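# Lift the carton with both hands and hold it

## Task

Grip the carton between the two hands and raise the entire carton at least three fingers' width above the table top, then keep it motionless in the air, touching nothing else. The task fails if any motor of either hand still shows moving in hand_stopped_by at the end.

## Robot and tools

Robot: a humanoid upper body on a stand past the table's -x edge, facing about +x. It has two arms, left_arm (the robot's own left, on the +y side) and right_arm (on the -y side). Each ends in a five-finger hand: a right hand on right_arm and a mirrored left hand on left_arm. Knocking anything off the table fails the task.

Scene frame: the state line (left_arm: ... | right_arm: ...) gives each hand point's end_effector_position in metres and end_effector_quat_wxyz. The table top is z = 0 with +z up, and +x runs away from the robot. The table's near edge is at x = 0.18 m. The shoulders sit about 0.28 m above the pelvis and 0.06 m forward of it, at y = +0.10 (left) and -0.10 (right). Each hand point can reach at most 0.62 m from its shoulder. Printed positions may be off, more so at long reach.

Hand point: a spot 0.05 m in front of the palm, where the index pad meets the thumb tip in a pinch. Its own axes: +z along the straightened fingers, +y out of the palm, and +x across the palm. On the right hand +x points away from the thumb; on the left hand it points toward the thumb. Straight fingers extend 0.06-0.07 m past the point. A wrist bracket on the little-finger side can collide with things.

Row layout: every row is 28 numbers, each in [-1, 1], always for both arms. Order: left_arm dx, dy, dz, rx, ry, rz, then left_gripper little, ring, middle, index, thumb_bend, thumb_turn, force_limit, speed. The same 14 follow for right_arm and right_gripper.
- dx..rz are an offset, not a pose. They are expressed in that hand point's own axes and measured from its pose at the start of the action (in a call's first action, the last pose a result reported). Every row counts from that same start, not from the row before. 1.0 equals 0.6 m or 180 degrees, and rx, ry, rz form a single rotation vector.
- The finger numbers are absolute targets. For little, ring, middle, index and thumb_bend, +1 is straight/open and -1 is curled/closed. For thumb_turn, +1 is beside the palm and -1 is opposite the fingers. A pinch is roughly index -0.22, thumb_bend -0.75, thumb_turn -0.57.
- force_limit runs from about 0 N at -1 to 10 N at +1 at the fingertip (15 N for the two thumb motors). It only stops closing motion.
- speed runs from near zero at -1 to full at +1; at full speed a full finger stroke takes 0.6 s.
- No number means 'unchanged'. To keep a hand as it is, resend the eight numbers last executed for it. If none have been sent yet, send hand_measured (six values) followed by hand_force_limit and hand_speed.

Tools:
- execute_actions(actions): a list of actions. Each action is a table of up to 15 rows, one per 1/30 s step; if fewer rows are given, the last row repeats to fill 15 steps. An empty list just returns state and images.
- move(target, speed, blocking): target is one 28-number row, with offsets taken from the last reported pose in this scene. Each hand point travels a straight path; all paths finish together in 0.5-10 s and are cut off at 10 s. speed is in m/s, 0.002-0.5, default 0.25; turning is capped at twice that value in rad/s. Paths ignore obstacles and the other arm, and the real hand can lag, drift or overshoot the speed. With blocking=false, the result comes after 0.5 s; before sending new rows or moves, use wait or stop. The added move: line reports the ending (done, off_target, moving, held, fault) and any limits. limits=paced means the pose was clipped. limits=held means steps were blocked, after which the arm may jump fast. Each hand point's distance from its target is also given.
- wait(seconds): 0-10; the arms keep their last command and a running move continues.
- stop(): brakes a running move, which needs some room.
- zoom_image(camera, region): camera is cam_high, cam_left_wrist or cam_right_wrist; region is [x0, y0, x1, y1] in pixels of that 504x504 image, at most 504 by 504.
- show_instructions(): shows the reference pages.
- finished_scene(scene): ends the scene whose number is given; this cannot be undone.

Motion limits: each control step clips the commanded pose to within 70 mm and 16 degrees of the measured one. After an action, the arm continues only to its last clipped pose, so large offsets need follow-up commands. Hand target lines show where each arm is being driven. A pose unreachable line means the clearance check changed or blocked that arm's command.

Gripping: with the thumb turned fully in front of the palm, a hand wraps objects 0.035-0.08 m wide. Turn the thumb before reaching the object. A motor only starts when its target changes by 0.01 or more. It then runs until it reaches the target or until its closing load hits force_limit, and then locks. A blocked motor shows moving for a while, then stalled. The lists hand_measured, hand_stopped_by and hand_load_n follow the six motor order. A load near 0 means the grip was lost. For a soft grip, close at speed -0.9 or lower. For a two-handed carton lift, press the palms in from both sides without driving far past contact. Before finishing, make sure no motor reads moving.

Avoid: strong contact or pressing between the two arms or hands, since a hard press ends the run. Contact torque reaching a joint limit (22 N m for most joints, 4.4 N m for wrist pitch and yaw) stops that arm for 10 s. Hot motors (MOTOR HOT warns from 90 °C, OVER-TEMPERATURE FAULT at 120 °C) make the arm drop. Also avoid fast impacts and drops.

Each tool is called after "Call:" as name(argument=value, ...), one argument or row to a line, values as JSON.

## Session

Call:
execute_actions(
  actions=[],
)

Scene clock: 0.00 s.
left_arm: end_effector_position=(+0.0861, +0.1745, +0.4782) hand_measured=(+1.000, +1.000, +1.000, +1.000, +1.000, +1.000) hand_load_n=(+0.0, +0.0, +0.0, +0.0, +0.0, +0.0) hand_stopped_by=(target, target, target, target, target, target) hand_force_limit=0.00 hand_speed=-0.80 end_effector_quat_wxyz=(-0.001, -0.004, -0.107, +0.994) | right_arm: end_effector_position=(+0.1596, -0.0890, +0.4898) hand_measured=(+1.000, +1.000, +1.000, +1.000, +1.000, +1.000) hand_load_n=(+0.0, +0.0, +0.0, +0.0, +0.0, +0.0) hand_stopped_by=(target, target, target, target, target, target) hand_force_limit=0.00 hand_speed=-0.80 end_effector_quat_wxyz=(+0.988, -0.108, -0.007, +0.108)
Joint positions: left_arm=[-0.078  0.524  0.287 -0.614 -0.718 -1.053 -0.329] | right_arm=[-0.18  -0.406 -0.257 -0.552  0.469 -1.008  0.172]
Joint velocities: left_arm=[-0.005 -0.006  0.023  0.003  0.009  0.     0.   ] | right_arm=[ 0.002  0.003  0.    -0.002  0.002  0.     0.   ]
Motor temperatures (°C, as the motors report them): left_arm=[36 29 34 37 30 23 26] | right_arm=[35 41 27 33 28 20 28]
Hand target (left_arm): +0.086, +0.174, +0.478; -0.001, -0.004, -0.107, +0.994
Hand target (right_arm): +0.160, -0.089, +0.490; +0.988, -0.108, -0.007, +0.108

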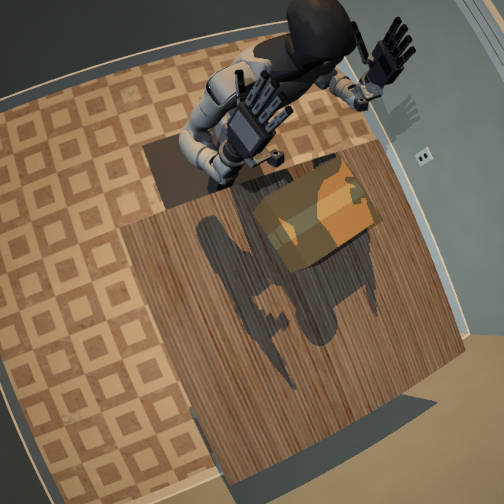

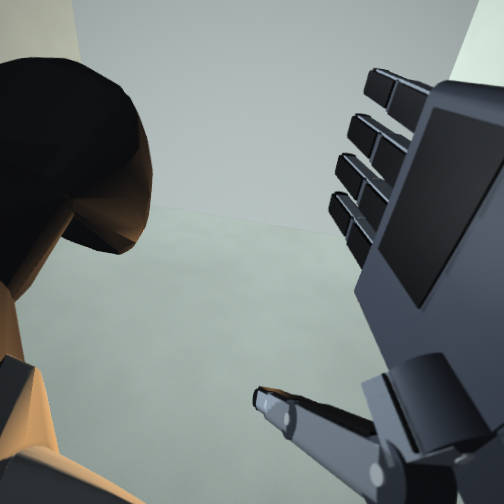

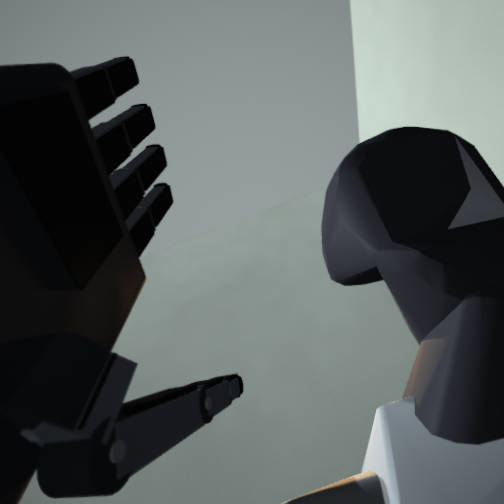

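Call:
zoom_image(
  camera="cam_high",
  region=[240, 140, 400, 290],
)

Region (240, 140, 400, 290) of cam_high's 504x504 image, scaled by 3.150, with more detail than that image has; it fills the top 472 rows of this view, and the rest is white.

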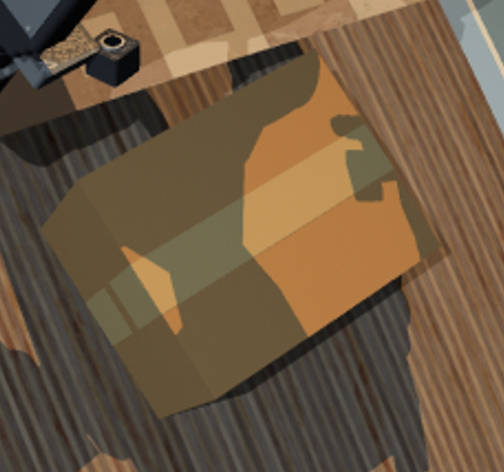

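Call:
move(
  target=[-0.350,0.079,-0.568,0.0958,-0.6151,-0.0304,1,1,1,1,1,1,0,-0.8, 0.2973,0.1158,-0.5857,0.0621,0.6071,0.0551,1,1,1,1,1,1,0,-0.8],
  speed=0.45,
)

Scene clock: 5.50 s.
left_arm: end_effector_position=(+0.2945, +0.1952, +0.1330) hand_measured=(+1.000, +1.000, +1.000, +1.000, +1.000, +1.000) hand_load_n=(+0.0, +0.0, +0.0, +0.0, +0.0, +0.0) hand_stopped_by=(target, target, target, target, target, target) hand_force_limit=0.00 hand_speed=-0.80 end_effector_quat_wxyz=(-0.038, +0.821, +0.062, +0.566) | right_arm: end_effector_position=(+0.3355, -0.0694, +0.1253) hand_measured=(+1.000, +1.000, +1.000, +1.000, +1.000, +1.000) hand_load_n=(+0.0, +0.0, +0.0, +0.0, +0.0, +0.0) hand_stopped_by=(target, target, target, target, target, target) hand_force_limit=0.00 hand_speed=-0.80 end_effector_quat_wxyz=(+0.570, -0.066, +0.818, +0.030)
Joint positions: left_arm=[ 0.339  0.16   0.124 -0.572 -0.156  0.396 -0.133] | right_arm=[ 0.363 -0.169  0.018 -0.435  0.19   0.212 -0.01 ]
Joint velocities: left_arm=[ 0.     0.003  0.009 -0.014 -0.003  0.003  0.   ] | right_arm=[-0.002 -0.006 -0.003  0.002  0.     0.     0.   ]
Motor temperatures (°C, as the motors report them): left_arm=[36 29 34 37 30 23 26] | right_arm=[35 41 27 33 27 20 28]
Hand target (left_arm): +0.295, +0.196, +0.134; -0.039, +0.821, +0.061, +0.566
Hand target (right_arm): +0.336, -0.070, +0.126; +0.571, -0.064, +0.818, +0.030
Off the commanded pose (left_arm): 0.008 m, 2 deg.
Off the commanded pose (right_arm): 0.012 m, 2 deg.
move: off_target (left_arm, right_arm)

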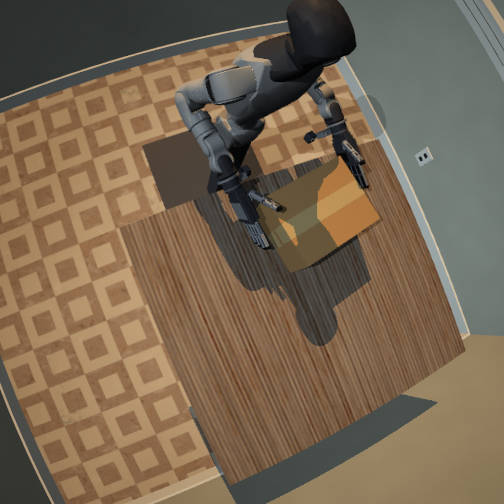

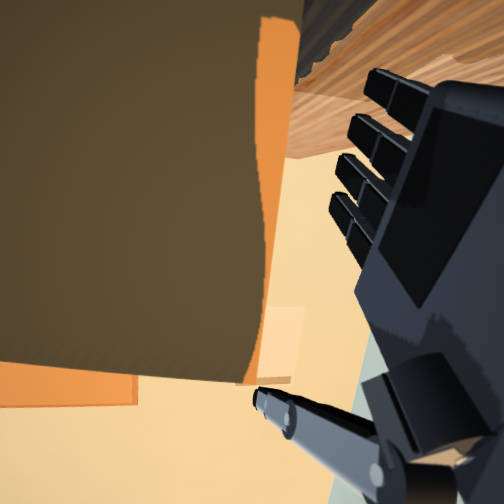

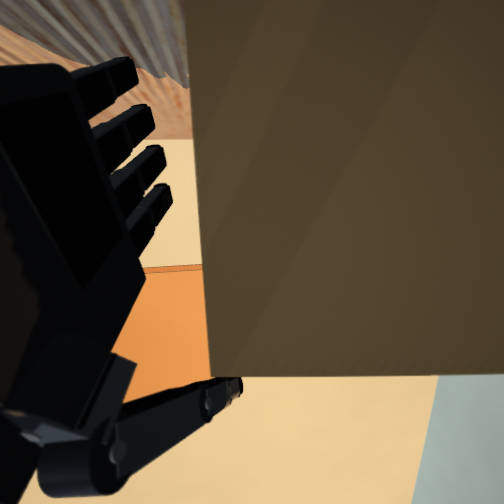

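Call:
move(
  target=[0.012,0.075,0.012,0.01,0,0,1,1,1,1,1,1,0,-0.8, -0.016,0.055,-0.005,-0.01,0,0,1,1,1,1,1,1,0,-0.8],
  speed=0.08,
)

Scene clock: 6.50 s.
left_arm: end_effector_position=(+0.3088, +0.1568, +0.1336) hand_measured=(+1.000, +1.000, +1.000, +1.000, +1.000, +1.000) hand_load_n=(+0.0, +0.0, +0.0, +0.0, +0.0, +0.0) hand_stopped_by=(target, target, target, target, target, target) hand_force_limit=0.00 hand_speed=-0.80 end_effector_quat_wxyz=(-0.057, +0.823, +0.073, +0.561) | right_arm: end_effector_position=(+0.3299, -0.0369, +0.1327) hand_measured=(+1.000, +1.000, +1.000, +1.000, +1.000, +1.000) hand_load_n=(+0.0, +0.0, +0.0, +0.0, +0.0, +0.0) hand_stopped_by=(target, target, target, target, target, target) hand_force_limit=0.00 hand_speed=-0.80 end_effector_quat_wxyz=(+0.567, -0.075, +0.819, +0.044)
Joint positions: left_arm=[ 0.316  0.053 -0.095 -0.627  0.004  0.472  0.053] | right_arm=[ 0.361 -0.134  0.129 -0.52   0.135  0.292 -0.077]
Joint velocities: left_arm=[ 0.002  0.003 -0.006 -0.009 -0.002  0.     0.011] | right_arm=[-0.005  0.011 -0.012  0.011 -0.009  0.    -0.006]
Motor temperatures (°C, as the motors report them): left_arm=[36 29 34 37 30 24 26] | right_arm=[35 41 27 34 27 20 28]
Hand target (left_arm): +0.310, +0.152, +0.136; -0.050, +0.822, +0.071, +0.563
Hand target (right_arm): +0.330, -0.036, +0.133; +0.568, -0.076, +0.819, +0.043
Off the commanded pose (left_arm): 0.006 m, 1 deg.
Off the commanded pose (right_arm): 0.002 m, 0 deg.
move: off_target (left_arm)

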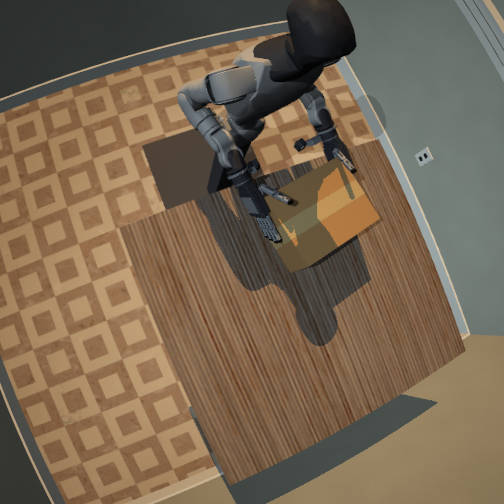

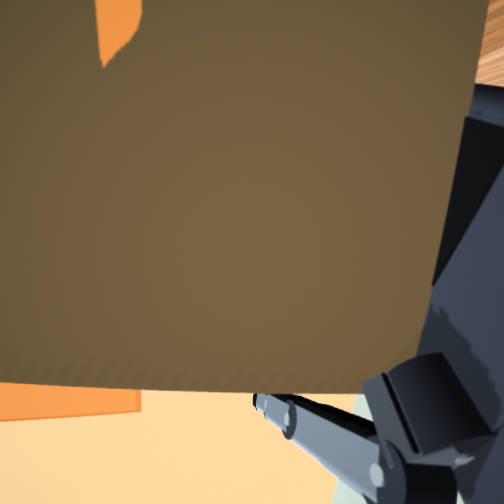

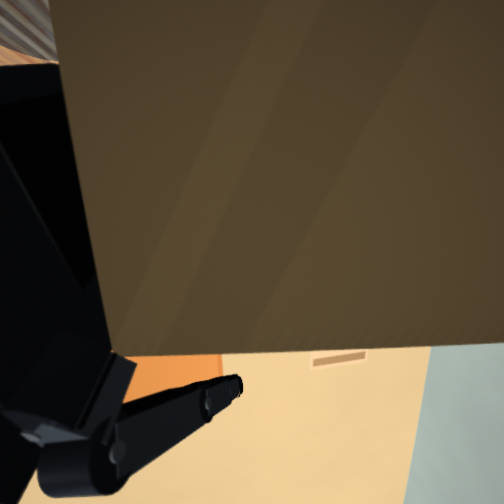

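Call:
execute_actions(
  actions=[
    [[0.016,0.004,0.004,-0.006,0,0,1,1,1,1,1,1,0,-0.8, 0,0.03,0,0,0,0,1,1,1,1,1,1,0,-0.8]],
    [[0,0.05,0,-0.015,0,0,0.6,0.6,0.6,0.6,1,1,-0.4,-0.6, 0,0.05,0,-0.015,0,0,0.6,0.6,0.6,0.6,1,1,-0.4,-0.6]],
    [[0,0.09,0,-0.03,0,0,0.6,0.6,0.6,0.6,1,1,-0.4,-0.6, 0,0.09,0,-0.03,0,0,0.6,0.6,0.6,0.6,1,1,-0.4,-0.6]],
  ],
)

Scene clock: 8.20 s.
left_arm: end_effector_position=(+0.3126, +0.1797, +0.1357) hand_measured=(+0.604, +0.650, +0.738, +0.670, +1.000, +1.000) hand_load_n=(+2.5, +3.0, +0.0, +0.0, +0.0, +0.0) hand_stopped_by=(force, force, force, force, target, target) hand_force_limit=-0.40 hand_speed=-0.60 end_effector_quat_wxyz=(-0.096, +0.824, +0.081, +0.553) | right_arm: end_effector_position=(+0.3327, -0.0257, +0.1286) hand_measured=(+0.738, +0.804, +0.848, +0.870, +1.000, +1.000) hand_load_n=(+1.0, +0.0, +0.0, +0.0, +0.0, +0.0) hand_stopped_by=(force, force, force, force, target, target) hand_force_limit=-0.40 hand_speed=-0.60 end_effector_quat_wxyz=(+0.571, -0.064, +0.818, +0.003)
Joint positions: left_arm=[ 0.281  0.065 -0.047 -0.663  0.018  0.551  0.08 ] | right_arm=[ 0.345 -0.088  0.242 -0.512  0.035  0.303 -0.231]
Joint velocities: left_arm=[ 0.     0.003 -0.003 -0.005  0.006  0.     0.   ] | right_arm=[-0.002  0.008 -0.011  0.    -0.012  0.     0.   ]
Motor temperatures (°C, as the motors report them): left_arm=[36 29 34 38 30 24 26] | right_arm=[35 41 27 34 27 20 28]
Hand target (left_arm): +0.313, +0.163, +0.138; -0.065, +0.825, +0.072, +0.556
Hand target (right_arm): +0.332, -0.023, +0.129; +0.571, -0.066, +0.818, +0.008
Off the commanded pose (left_arm): 0.056 m, 6 deg.
Off the commanded pose (right_arm): 0.057 m, 6 deg.
pose unreachable (left arm): on one or more control steps of this call, first in action 1 (counted from 0), this arm could not follow its commanded pose, so it was not sent that pose on those steps. On the call's last step it was still not sent that pose. It may still have moved: this result reports where it is.
cause: the commanded pose would bring a part of the arm (just beyond joint 3 (shoulder yaw)) too close to the robot's own body.
pose unreachable (right arm): on one or more control steps of this call, first in action 2 (counted from 0), this arm could not follow its commanded pose, so it was not sent that pose on those steps. On the call's last step it was still not sent that pose. It may still have moved: this result reports where it is.
cause: the commanded pose would bring a part of the arm (just beyond joint 4 (elbow)) too close to the robot's own body.

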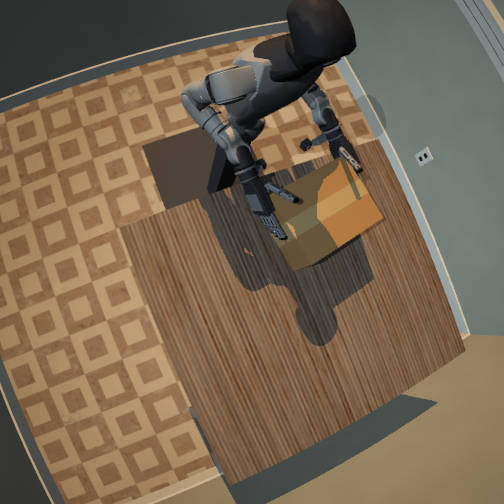

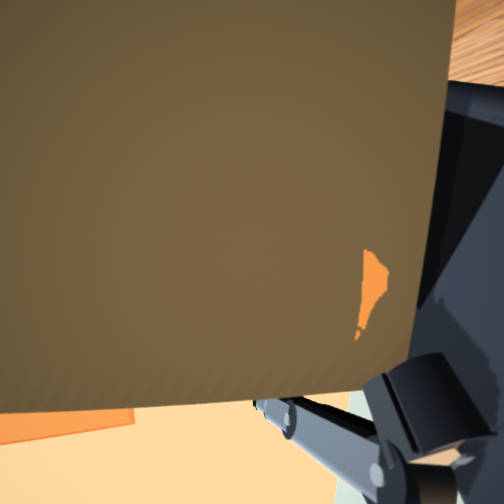

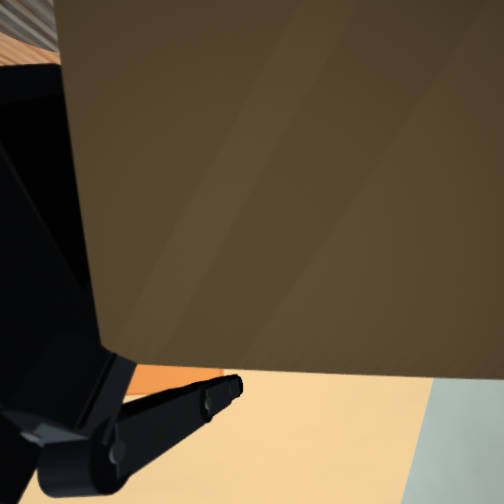

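Call:
zoom_image(
  camera="cam_high",
  region=[240, 140, 400, 290],
)

Region (240, 140, 400, 290) of cam_high's 504x504 image, scaled by 3.150, with more detail than that image has; it fills the top 472 rows of this view, and the rest is white.

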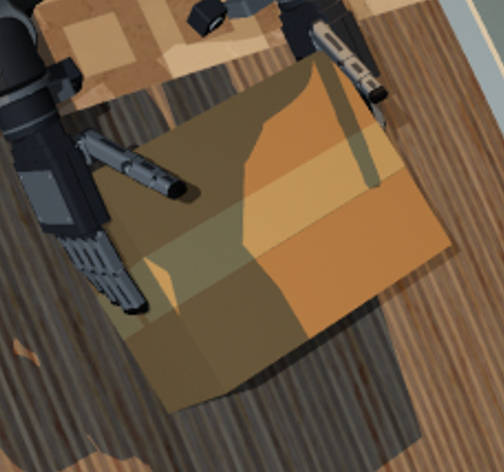

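Call:
move(
  target=[0.034,-0.025,0.085,-0.0334,-0.2113,0,1,1,1,1,1,1,0,0.5, -0.021,-0.034,0.094,-0.0285,0.2192,0.0049,1,1,1,1,1,1,0,0.5],
  speed=0.35,
)

Scene clock: 13.33 s.
left_arm: end_effector_position=(+0.3671, +0.2132, +0.1438) hand_measured=(+1.000, +1.000, +1.000, +1.000, +1.000, +1.000) hand_load_n=(+0.0, +0.0, +0.0, +0.0, +0.0, +0.0) hand_stopped_by=(target, target, target, target, target, target) hand_force_limit=0.00 hand_speed=0.50 end_effector_quat_wxyz=(-0.010, +0.957, +0.101, +0.270) | right_arm: end_effector_position=(+0.3895, -0.0289, +0.1284) hand_measured=(+1.000, +1.000, +1.000, +1.000, +1.000, +1.000) hand_load_n=(+0.0, +0.0, +0.0, +0.0, +0.0, +0.0) hand_stopped_by=(target, target, target, target, target, target) hand_force_limit=0.00 hand_speed=0.50 end_effector_quat_wxyz=(+0.270, -0.095, +0.958, +0.030)
Joint positions: left_arm=[-0.649  0.72   0.076 -0.062 -1.98   1.393  1.354] | right_arm=[-0.588 -0.355 -0.231 -0.14   1.818  1.6   -1.446]
Joint velocities: left_arm=[ 0.008  0.184 -0.216 -0.046  0.    -0.235 -0.181] | right_arm=[-0.009  0.002 -0.002 -0.002  0.005  0.     0.   ]
Motor temperatures (°C, as the motors report them): left_arm=[36 29 34 38 30 24 26] | right_arm=[36 41 27 34 27 21 28]
Hand target (left_arm): +0.367, +0.212, +0.145; -0.008, +0.957, +0.099, +0.271
Hand target (right_arm): +0.390, -0.028, +0.129; +0.270, -0.096, +0.958, +0.031
Off the commanded pose (left_arm): 0.010 m, 3 deg.
Off the commanded pose (right_arm): 0.013 m, 2 deg.
joint sent to its limit (left arm) — the command would take joint 5 (wrist roll) past its lower limit, so that joint was sent only as far as its limit.
move: off_target (left_arm, right_arm); limits=paced

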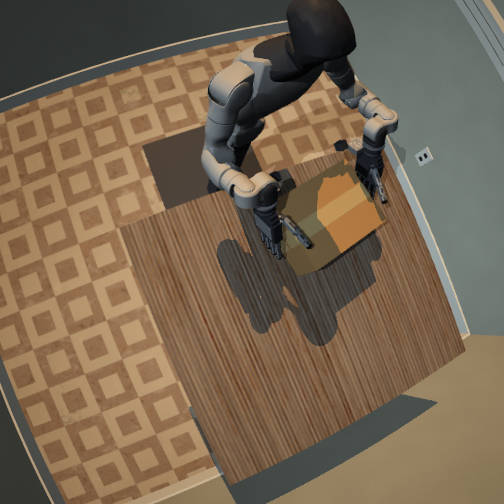

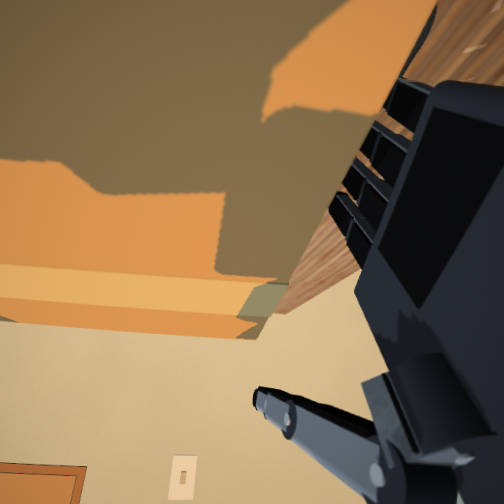

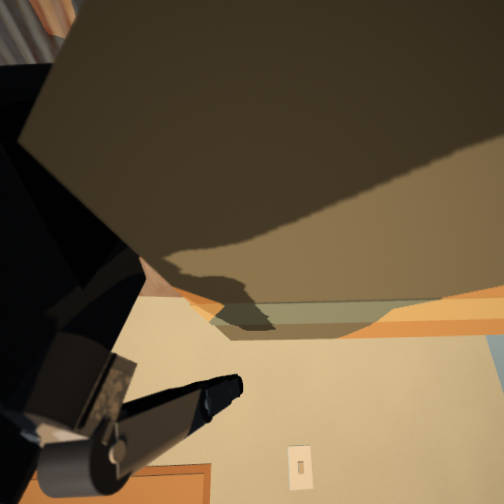

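Call:
execute_actions(
  actions=[
    [[0,0.06,0,0,0,0.012,1,1,1,1,1,1,0,0.5, 0,0.03,0,0,0,0.008,1,1,1,1,1,1,0,0.5]],
    [[0,0.035,0,0,0,0,1,1,1,1,1,1,0,0.5, 0,0.03,0,0,0,0,1,1,1,1,1,1,0,0.5]],
  ],
)

Scene clock: 14.67 s.
left_arm: end_effector_position=(+0.3768, +0.1823, +0.1390) hand_measured=(+1.000, +1.000, +1.000, +1.000, +1.000, +1.000) hand_load_n=(+0.0, +0.0, +0.0, +0.0, +0.0, +0.0) hand_stopped_by=(target, target, target, target, target, target) hand_force_limit=0.00 hand_speed=0.50 end_effector_quat_wxyz=(-0.049, +0.954, +0.100, +0.279) | right_arm: end_effector_position=(+0.3860, -0.0100, +0.1240) hand_measured=(+1.000, +1.000, +1.000, +1.000, +1.000, +1.000) hand_load_n=(+0.0, +0.0, +0.0, +0.0, +0.0, +0.0) hand_stopped_by=(target, target, target, target, target, target) hand_force_limit=0.00 hand_speed=0.50 end_effector_quat_wxyz=(+0.270, -0.075, +0.960, +0.010)
Joint positions: left_arm=[-0.688  0.603 -0.076 -0.143 -1.965  1.25   1.552] | right_arm=[-0.584 -0.263 -0.134 -0.181  1.845  1.489 -1.626]
Joint velocities: left_arm=[ 0.    -0.057  0.04   0.008  0.     0.068  0.052] | right_arm=[ 0.005  0.006 -0.006 -0.011 -0.012  0.     0.   ]
Motor temperatures (°C, as the motors report them): left_arm=[37 29 34 38 30 24 26] | right_arm=[36 41 27 34 27 21 28]
Hand target (left_arm): +0.376, +0.159, +0.142; -0.013, +0.956, +0.082, +0.280
Hand target (right_arm): +0.382, +0.005, +0.128; +0.268, -0.083, +0.959, +0.033
Off the commanded pose (left_arm): 0.024 m, 5 deg.
Off the commanded pose (right_arm): 0.017 m, 3 deg.
joint sent to its limit (left arm) — the command would take joint 5 (wrist roll) past its lower limit, so that joint was sent only as far as its limit.

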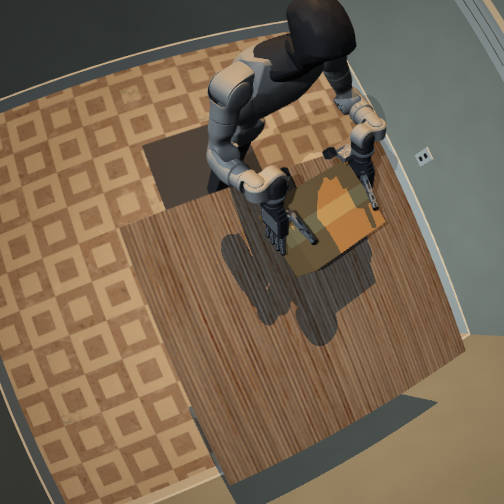

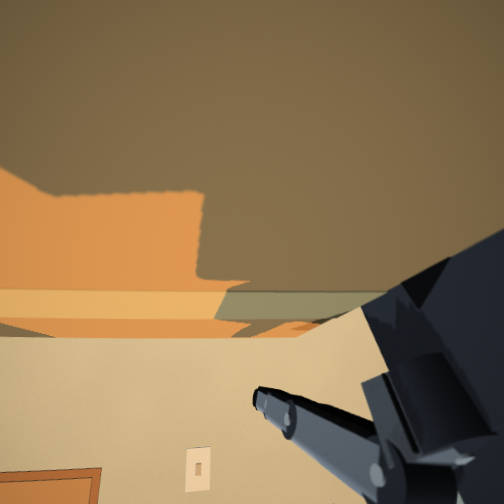

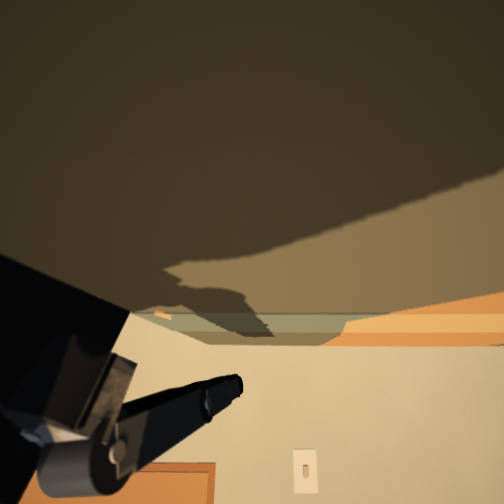

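Call:
execute_actions(
  actions=[
    [[0,0.075,0,-0.05,0,0.01,0.5,0.5,0.5,0.5,1,1,-0.5,-0.5, 0,0.065,0,-0.04,0,-0.008,0.5,0.5,0.5,0.5,1,1,-0.5,-0.5]],
    [[0.005,0.10,-0.01,-0.06,0,0.012,0.5,0.5,0.5,0.5,1,1,-0.5,-0.5, -0.005,0.09,-0.01,-0.05,0,-0.01,0.5,0.5,0.5,0.5,1,1,-0.5,-0.5]],
  ],
)

Scene clock: 15.87 s.
left_arm: end_effector_position=(+0.3971, +0.1862, +0.1319) hand_measured=(+0.726, +0.782, +0.810, +0.782, +1.000, +1.000) hand_load_n=(+0.5, +0.0, +0.0, +0.0, +0.0, +0.0) hand_stopped_by=(force, force, force, force, target, target) hand_force_limit=-0.50 hand_speed=-0.50 end_effector_quat_wxyz=(-0.058, +0.951, +0.088, +0.290) | right_arm: end_effector_position=(+0.4011, -0.0089, +0.1147) hand_measured=(+0.754, +0.808, +0.836, +0.810, +1.000, +1.000) hand_load_n=(+0.0, +0.0, +0.0, +0.0, +0.0, +0.0) hand_stopped_by=(force, force, force, force, target, target) hand_force_limit=-0.50 hand_speed=-0.50 end_effector_quat_wxyz=(+0.273, -0.070, +0.960, -0.001)
Joint positions: left_arm=[-0.75   0.526 -0.024 -0.031 -1.688  1.36   1.352] | right_arm=[-0.628 -0.214 -0.165 -0.129  1.569  1.523 -1.425]
Joint velocities: left_arm=[-0.005 -0.052  0.067  0.002  0.048  0.061 -0.027] | right_arm=[-0.003  0.003 -0.014 -0.003 -0.064  0.011  0.056]
Motor temperatures (°C, as the motors report them): left_arm=[37 29 34 38 30 24 27] | right_arm=[37 41 27 34 28 20 29]
Hand target (left_arm): +0.394, +0.128, +0.139; +0.030, +0.956, +0.047, +0.289
Hand target (right_arm): +0.382, +0.041, +0.124; +0.263, -0.112, +0.955, +0.076
Off the commanded pose (left_arm): 0.061 m, 11 deg.
Off the commanded pose (right_arm): 0.056 m, 10 deg.

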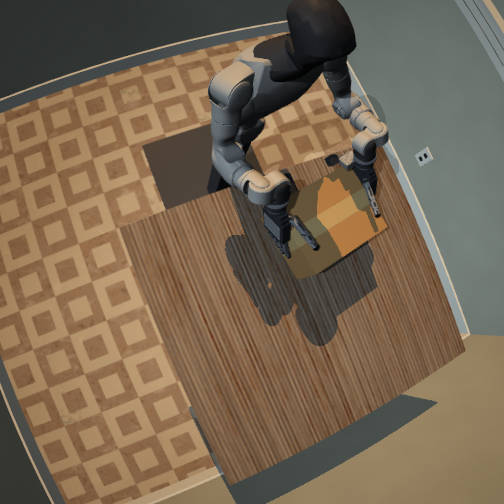

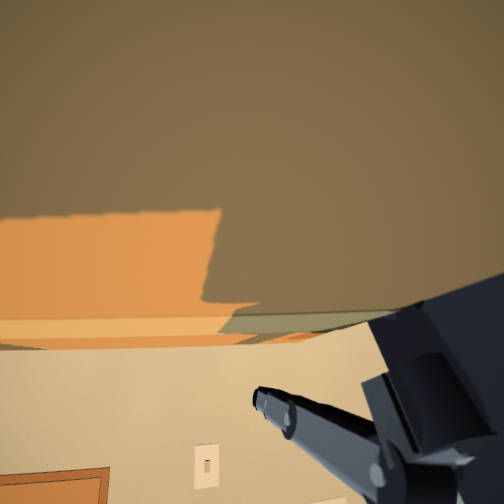

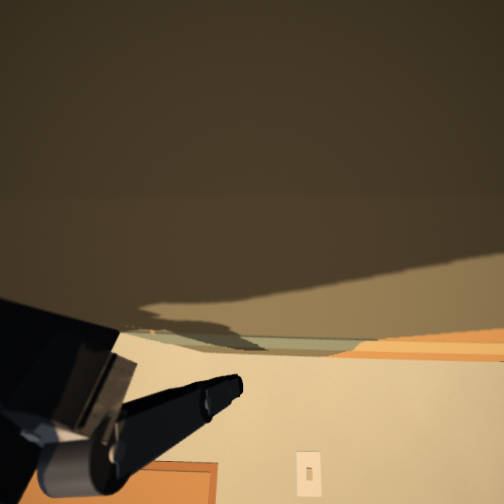

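Call:
execute_actions(
  actions=[
    [[-0.012,0.09,-0.035,-0.078,-0.005,0.01,0.45,0.45,0.45,0.45,1,1,-0.2,-0.6, 0.010,0.087,-0.035,-0.072,0.005,-0.01,0.45,0.45,0.45,0.45,1,1,-0.2,-0.6]],
    [[0.009,0.087,-0.070,-0.078,-0.005,0.01,0.45,0.45,0.45,0.45,1,1,-0.2,-0.6, -0.013,0.085,-0.069,-0.072,0.005,-0.01,0.45,0.45,0.45,0.45,1,1,-0.2,-0.6]],
  ],
)

Scene clock: 17.23 s.
left_arm: end_effector_position=(+0.3894, +0.1919, +0.1593) hand_measured=(+0.708, +0.742, +0.750, +0.762, +1.000, +1.000) hand_load_n=(+0.5, +6.5, +7.5, +0.0, +0.0, +0.0) hand_stopped_by=(force, force, force, force, target, target) hand_force_limit=-0.20 hand_speed=-0.60 end_effector_quat_wxyz=(-0.015, +0.952, +0.071, +0.296) | right_arm: end_effector_position=(+0.3937, -0.0139, +0.1366) hand_measured=(+0.668, +0.768, +0.776, +0.790, +1.000, +1.000) hand_load_n=(+2.5, +0.0, +12.0, +0.0, +0.0, +0.0) hand_stopped_by=(force, force, force, force, target, target) hand_force_limit=-0.20 hand_speed=-0.60 end_effector_quat_wxyz=(+0.269, -0.084, +0.959, +0.034)
Joint positions: left_arm=[-0.774  0.592  0.091 -0.01  -1.91   1.482  1.417] | right_arm=[-0.634 -0.321 -0.181 -0.115  1.926  1.533 -1.601]
Joint velocities: left_arm=[ 0.077  0.051 -0.037 -0.02  -0.02  -0.049  0.   ] | right_arm=[ 0.04  -0.227  0.295 -0.118  0.055 -0.322  0.148]
Motor temperatures (°C, as the motors report them): left_arm=[38 29 34 38 30 24 29] | right_arm=[38 41 27 34 28 20 31]
Hand target (left_arm): +0.382, +0.136, +0.170; +0.077, +0.951, +0.023, +0.298
Hand target (right_arm): +0.374, +0.034, +0.154; +0.265, -0.127, +0.948, +0.120
Off the commanded pose (left_arm): 0.060 m, 11 deg.
Off the commanded pose (right_arm): 0.056 m, 10 deg.
joint sent to its limit (left arm) — the command would take joint 5 (wrist roll) past its lower limit, so that joint was sent only as far as its limit.
joint sent to its limit (right arm) — the command would take joint 5 (wrist roll) past its upper limit, so that joint was sent only as far as its limit.

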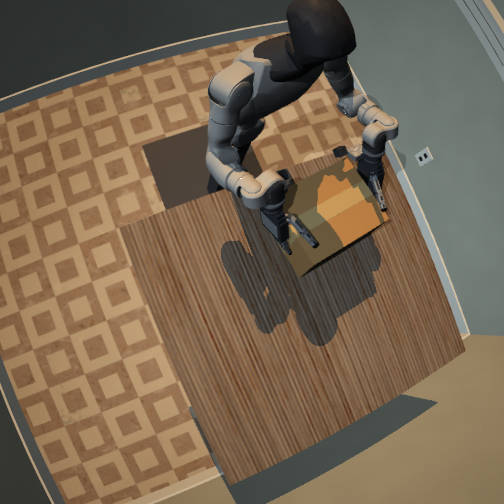

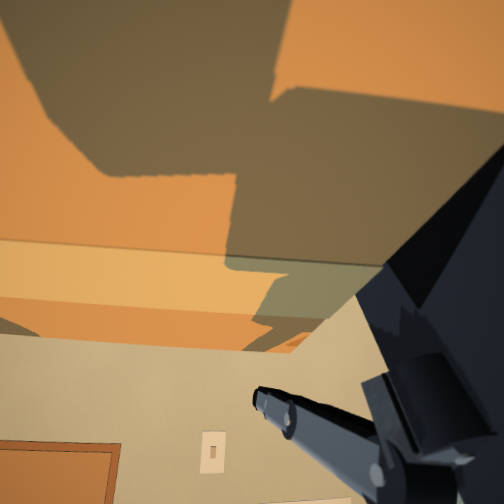

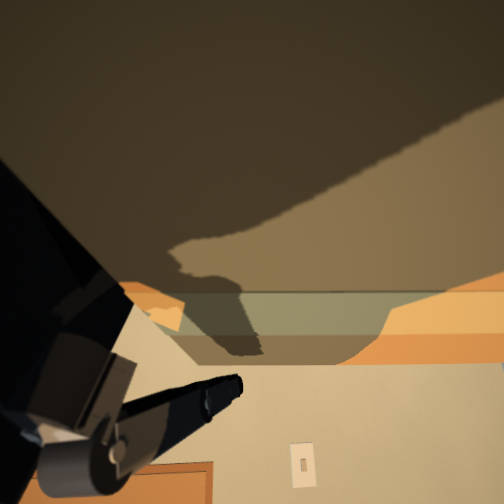

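Call:
execute_actions(
  actions=[
    [[-0.034,0.075,0.0,-0.055,-0.005,0.01,0.45,0.45,0.45,0.45,1,1,-0.2,-0.6, 0.027,0.072,-0.004,-0.05,0.005,-0.01,0.45,0.45,0.45,0.45,1,1,-0.2,-0.6]],
    [[0,-0.035,0,0,0.04,0,0.75,0.75,0.78,0.75,1,1,-0.2,-0.3, 0,-0.035,0,0,-0.04,0,0.75,0.75,0.78,0.75,1,1,-0.2,-0.3]],
  ],
)

Call:
zoom_image(
  camera="cam_high",
  region=[240, 140, 400, 290],
)

Scene clock: 18.73 s.
left_arm: end_effector_position=(+0.3791, +0.2113, +0.1429) hand_measured=(+0.750, +0.750, +0.780, +0.752, +1.000, +1.000) hand_load_n=(+0.0, +0.0, +0.0, +0.0, +0.0, +0.0) hand_stopped_by=(target, target, target, force, target, target) hand_force_limit=-0.20 hand_speed=-0.30 end_effector_quat_wxyz=(-0.025, +0.937, +0.062, +0.344) | right_arm: end_effector_position=(+0.3897, -0.0339, +0.1235) hand_measured=(+0.750, +0.750, +0.780, +0.750, +1.000, +1.000) hand_load_n=(+0.0, +0.0, +0.0, +0.0, +0.0, +0.0) hand_stopped_by=(target, target, target, target, target, target) hand_force_limit=-0.20 hand_speed=-0.30 end_effector_quat_wxyz=(+0.308, -0.087, +0.947, +0.029)
Joint positions: left_arm=[-0.574  0.605  0.177 -0.24  -1.347  1.471  0.826] | right_arm=[-0.481 -0.326 -0.243 -0.328  1.389  1.567 -1.031]
Joint velocities: left_arm=[ 0.262  0.305 -0.239 -0.16   0.509 -0.449 -0.867] | right_arm=[ 0.284 -0.288  0.316 -0.27  -0.657 -0.478  0.977]
Motor temperatures (°C, as the motors report them): left_arm=[38 29 34 38 30 24 30] | right_arm=[38 42 27 34 28 20 32]
Hand target (left_arm): +0.379, +0.213, +0.142; -0.025, +0.935, +0.058, +0.349
Hand target (right_arm): +0.390, -0.035, +0.123; +0.314, -0.089, +0.945, +0.030
Off the commanded pose (left_arm): 0.003 m, 1 deg.
Off the commanded pose (right_arm): 0.002 m, 2 deg.

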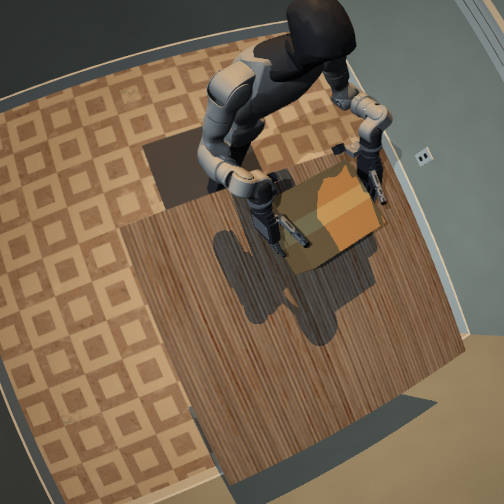

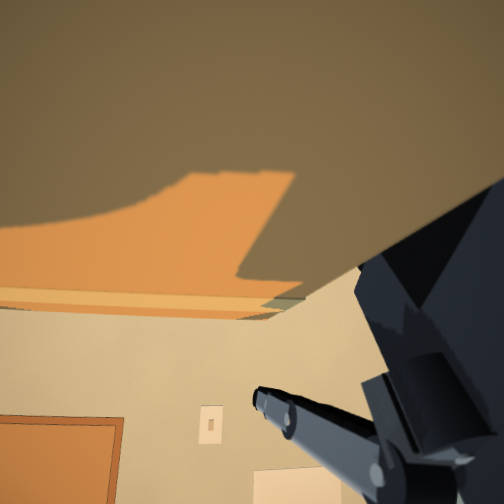

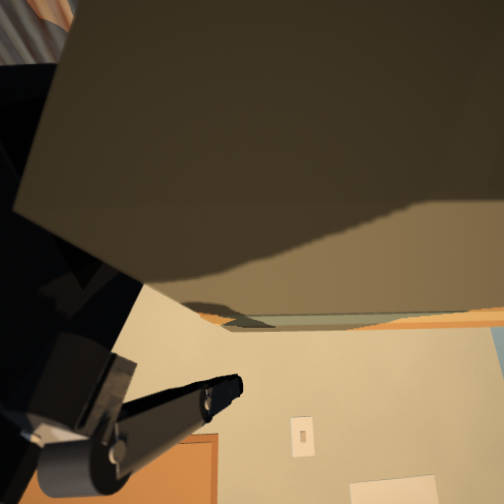

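Region (240, 140, 400, 290) of cam_high's 504x504 image, scaled by 3.150, with more detail than that image has; it fills the top 472 rows of this view, and the rest is white.

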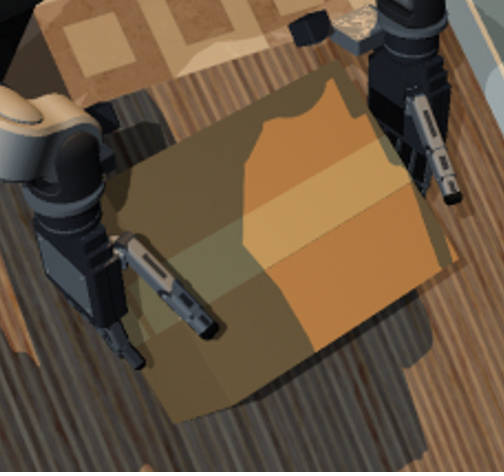

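Call:
move(
  target=[-0.062,-0.039,-0.013,-0.0828,0.0538,0.0047,0.7,0.78,0.82,0.78,1,1,-0.2,-0.3, 0.052,-0.030,-0.014,-0.0731,-0.0784,0,0.7,0.78,0.82,0.78,1,1,-0.2,-0.3],
  speed=0.25,
)

Scene clock: 20.63 s.
left_arm: end_effector_position=(+0.3437, +0.2297, +0.1288) hand_measured=(+0.700, +0.780, +0.820, +0.780, +1.000, +1.000) hand_load_n=(+0.0, +0.0, +0.0, +0.0, +0.0, +0.0) hand_stopped_by=(target, target, target, target, target, target) hand_force_limit=-0.20 hand_speed=-0.30 end_effector_quat_wxyz=(+0.085, +0.900, -0.003, +0.428) | right_arm: end_effector_position=(+0.3663, -0.0590, +0.1138) hand_measured=(+0.700, +0.780, +0.820, +0.780, +1.000, +1.000) hand_load_n=(+0.0, +0.0, +0.0, +0.0, +0.0, +0.0) hand_stopped_by=(target, target, target, target, target, target) hand_force_limit=-0.20 hand_speed=-0.30 end_effector_quat_wxyz=(+0.408, -0.110, +0.894, +0.145)
Joint positions: left_arm=[-0.151  0.892  0.075 -0.176 -0.915  0.787 -0.141] | right_arm=[-0.007 -0.619 -0.04  -0.346  0.85   0.767 -0.037]
Joint velocities: left_arm=[ 0.003  0.006  0.     0.003 -0.003 -0.004  0.   ] | right_arm=[-0.006  0.025 -0.014  0.002 -0.008 -0.008  0.   ]
Motor temperatures (°C, as the motors report them): left_arm=[38 29 34 38 30 24 30] | right_arm=[38 42 27 34 28 20 32]
Hand target (left_arm): +0.344, +0.230, +0.129; +0.084, +0.900, -0.005, +0.428
Hand target (right_arm): +0.366, -0.059, +0.113; +0.409, -0.110, +0.894, +0.145
Off the commanded pose (left_arm): 0.004 m, 1 deg.
Off the commanded pose (right_arm): 0.004 m, 1 deg.
move: off_target (left_arm, right_arm)

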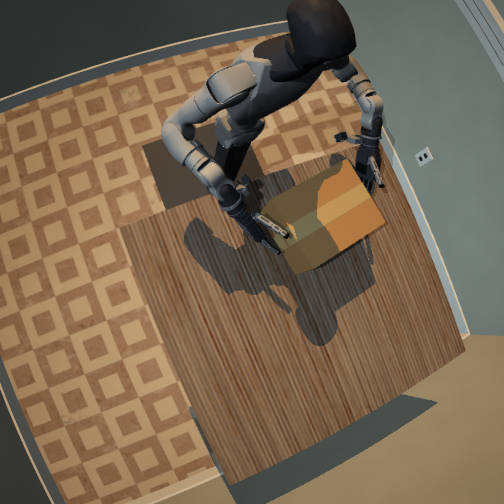

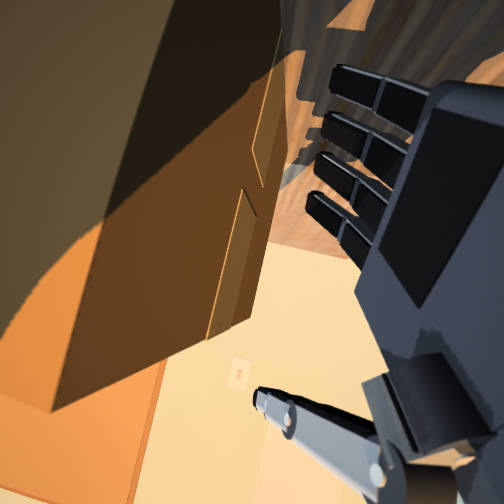

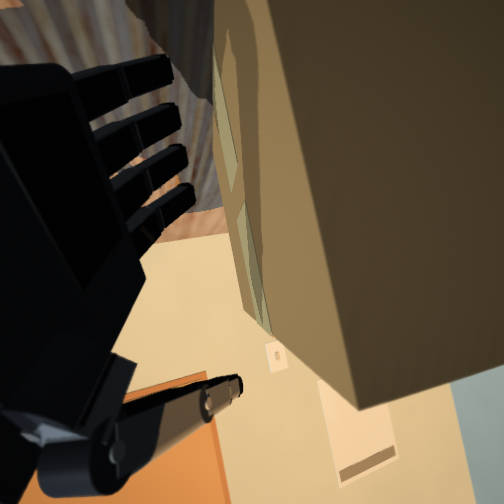

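Call:
execute_actions(
  actions=[
    [[0,0.047,0.013,0,0,0,0.7,0.78,0.82,0.78,1,1,-0.2,-0.3, 0,0.036,0.008,0,0,0,0.7,0.78,0.82,0.78,1,1,-0.2,-0.3]],
    [[0,0.055,0.0,-0.03,0,0,0.7,0.78,0.82,0.78,1,1,-0.2,-0.3, 0,0.055,0.0,-0.03,0,0,0.7,0.78,0.82,0.78,1,1,-0.2,-0.3]],
  ],
)

Scene clock: 21.93 s.
left_arm: end_effector_position=(+0.3474, +0.1997, +0.1255) hand_measured=(+0.700, +0.780, +0.820, +0.780, +1.000, +1.000) hand_load_n=(+0.0, +0.0, +2.5, +1.5, +0.0, +0.0) hand_stopped_by=(target, target, target, target, target, target) hand_force_limit=-0.20 hand_speed=-0.30 end_effector_quat_wxyz=(+0.077, +0.902, -0.005, +0.426) | right_arm: end_effector_position=(+0.3619, -0.0344, +0.1119) hand_measured=(+0.700, +0.780, +0.820, +0.780, +1.000, +1.000) hand_load_n=(+0.0, +0.0, +0.5, +4.5, +0.0, +0.0) hand_stopped_by=(target, target, target, target, target, target) hand_force_limit=-0.20 hand_speed=-0.30 end_effector_quat_wxyz=(+0.408, -0.115, +0.895, +0.140)
Joint positions: left_arm=[-0.177  0.812  0.027 -0.286 -0.931  0.858  0.022] | right_arm=[-0.034 -0.558  0.027 -0.406  0.838  0.803 -0.149]
Joint velocities: left_arm=[ 0.011 -0.003  0.     0.006  0.011  0.     0.   ] | right_arm=[-0.003 -0.002  0.006  0.005  0.005  0.     0.   ]
Motor temperatures (°C, as the motors report them): left_arm=[38 29 34 38 30 24 30] | right_arm=[38 42 27 34 28 21 31]
Hand target (left_arm): +0.344, +0.171, +0.132; +0.126, +0.896, -0.020, +0.426
Hand target (right_arm): +0.351, -0.008, +0.120; +0.401, -0.129, +0.887, +0.187
Off the commanded pose (left_arm): 0.030 m, 6 deg.
Off the commanded pose (right_arm): 0.031 m, 6 deg.

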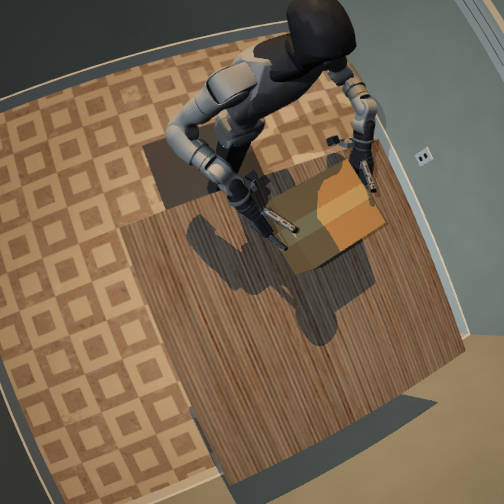

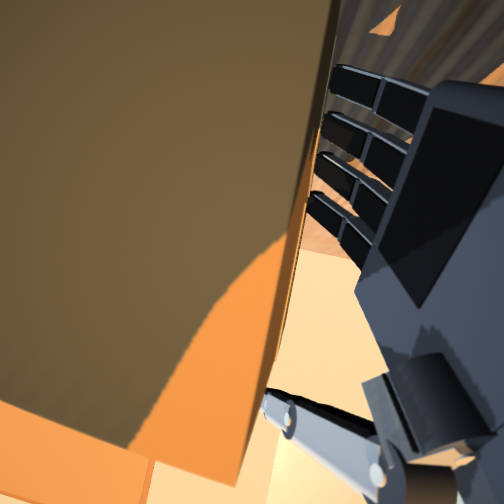

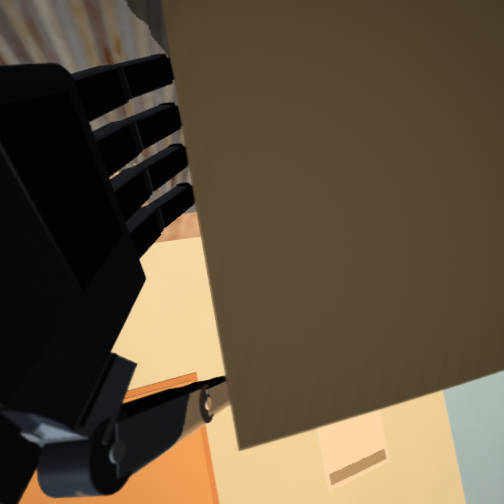

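Call:
execute_actions(
  actions=[
    [[0,0.10,0.0,-0.065,0,0,0.3,0.78,0.85,0.78,1,1,0.0,-0.6, 0,0.10,0.0,-0.065,0,0,0.3,0.78,0.85,0.78,1,1,0.0,-0.6]],
    [[0,0.105,0.0,-0.068,0,0,0.3,0.4,0.4,0.78,1,1,-0.6,-0.8, 0,0.105,0.0,-0.068,0,0,0.3,0.4,0.4,0.78,1,1,-0.6,-0.8]],
  ],
)

Scene clock: 24.37 s.
left_arm: end_effector_position=(+0.3565, +0.2005, +0.1230) hand_measured=(+0.660, +0.760, +0.820, +0.780, +1.000, +1.000) hand_load_n=(+0.0, +1.0, +3.0, +6.5, +0.0, +0.0) hand_stopped_by=(force, force, force, target, target, target) hand_force_limit=-0.60 hand_speed=-0.80 end_effector_quat_wxyz=(+0.058, +0.902, -0.034, +0.427) | right_arm: end_effector_position=(+0.3705, -0.0315, +0.1046) hand_measured=(+0.614, +0.726, +0.808, +0.782, +1.000, +1.000) hand_load_n=(+0.0, +2.5, +1.5, +7.5, +0.0, +0.0) hand_stopped_by=(force, force, force, target, target, target) hand_force_limit=-0.60 hand_speed=-0.80 end_effector_quat_wxyz=(+0.414, -0.150, +0.889, +0.125)
Joint positions: left_arm=[-0.243  0.822 -0.022 -0.242 -0.856  0.855 -0.015] | right_arm=[-0.098 -0.579  0.077 -0.33   0.755  0.774 -0.09 ]
Joint velocities: left_arm=[ 0.     0.005 -0.005  0.     0.002  0.    -0.004] | right_arm=[-0.009  0.002  0.    -0.005 -0.012  0.     0.006]
Motor temperatures (°C, as the motors report them): left_arm=[39 29 34 38 30 24 31] | right_arm=[38 42 28 35 28 21 34]
Hand target (left_arm): +0.343, +0.142, +0.134; +0.163, +0.890, -0.064, +0.422
Hand target (right_arm): +0.343, +0.021, +0.120; +0.395, -0.176, +0.873, +0.226
Off the commanded pose (left_arm): 0.064 m, 13 deg.
Off the commanded pose (right_arm): 0.064 m, 12 deg.

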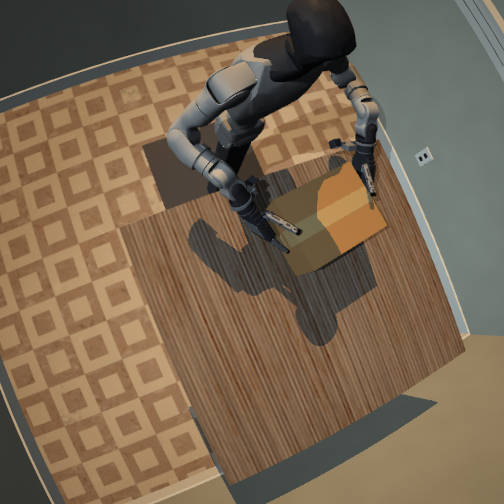

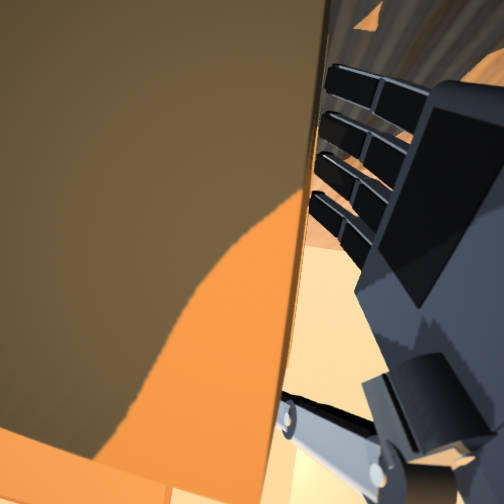

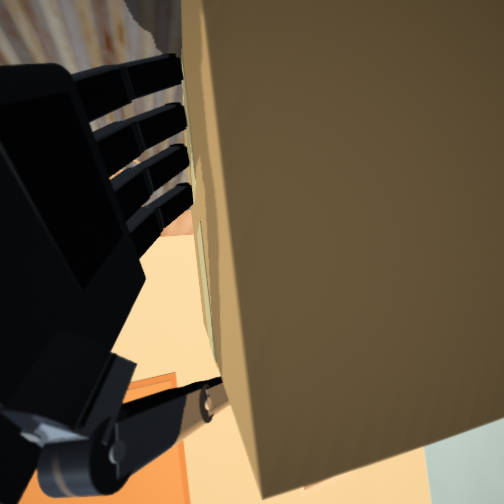

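Call:
execute_actions(
  actions=[
    [[0.008,0.103,-0.022,-0.075,0,-0.038,0.66,0.80,0.87,0.78,1,1,-0.6,-0.3, -0.010,0.103,-0.022,-0.075,0,0.038,0.614,0.77,0.86,0.78,1,1,-0.6,-0.3]],
  ],
)

Scene clock: 27.77 s.
left_arm: end_effector_position=(+0.3526, +0.2034, +0.1254) hand_measured=(+0.662, +0.800, +0.870, +0.780, +1.000, +1.000) hand_load_n=(+12.5, +0.0, +0.0, +0.5, +0.0, +0.0) hand_stopped_by=(force, target, target, target, target, target) hand_force_limit=-0.60 hand_speed=-0.30 end_effector_quat_wxyz=(+0.077, +0.905, -0.004, +0.418) | right_arm: end_effector_position=(+0.3676, -0.0325, +0.1070) hand_measured=(+0.616, +0.770, +0.860, +0.780, +1.000, +1.000) hand_load_n=(+8.0, +0.0, +0.0, +4.5, +0.0, +0.0) hand_stopped_by=(force, target, target, target, target, target) hand_force_limit=-0.60 hand_speed=-0.30 end_effector_quat_wxyz=(+0.403, -0.127, +0.894, +0.149)
Joint positions: left_arm=[-0.222  0.796  0.044 -0.256 -0.907  0.913 -0.002] | right_arm=[-0.08  -0.563  0.037 -0.331  0.804  0.794 -0.076]
Joint velocities: left_arm=[ 0.011 -0.011  0.048 -0.005  0.003  0.038  0.   ] | right_arm=[ 0.009 -0.006  0.    -0.006  0.     0.012  0.005]
Motor temperatures (°C, as the motors report them): left_arm=[39 29 34 39 30 24 36] | right_arm=[39 42 28 36 28 21 40]
Hand target (left_arm): +0.341, +0.146, +0.142; +0.188, +0.889, -0.029, +0.417
Hand target (right_arm): +0.341, +0.017, +0.126; +0.385, -0.146, +0.875, +0.253
Off the commanded pose (left_arm): 0.065 m, 13 deg.
Off the commanded pose (right_arm): 0.062 m, 12 deg.

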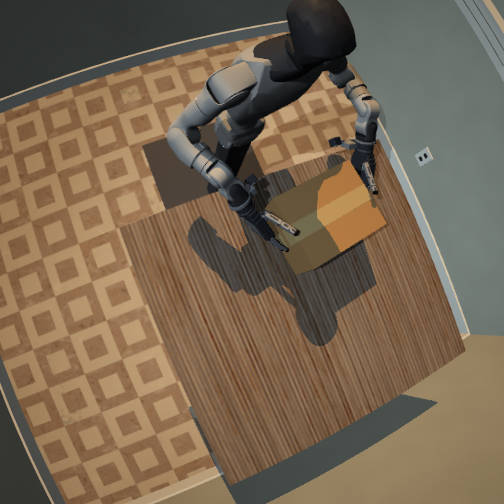

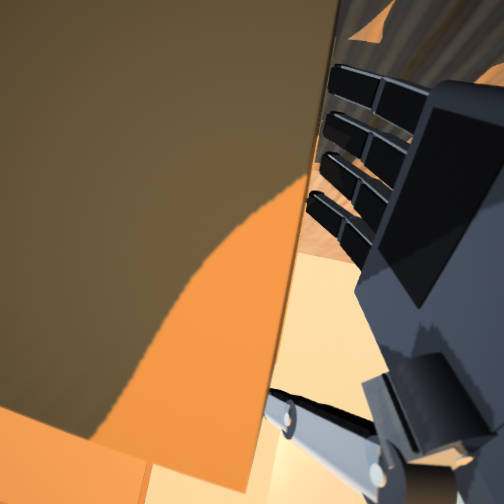

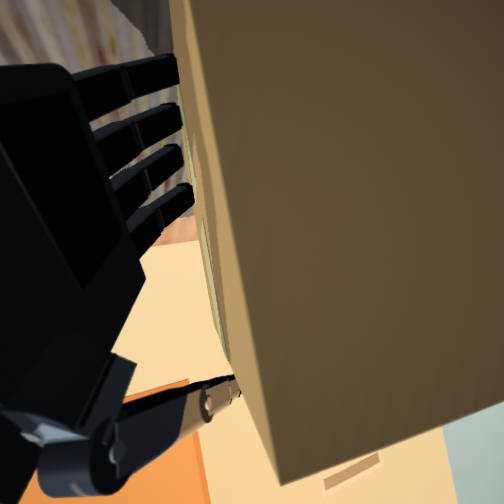

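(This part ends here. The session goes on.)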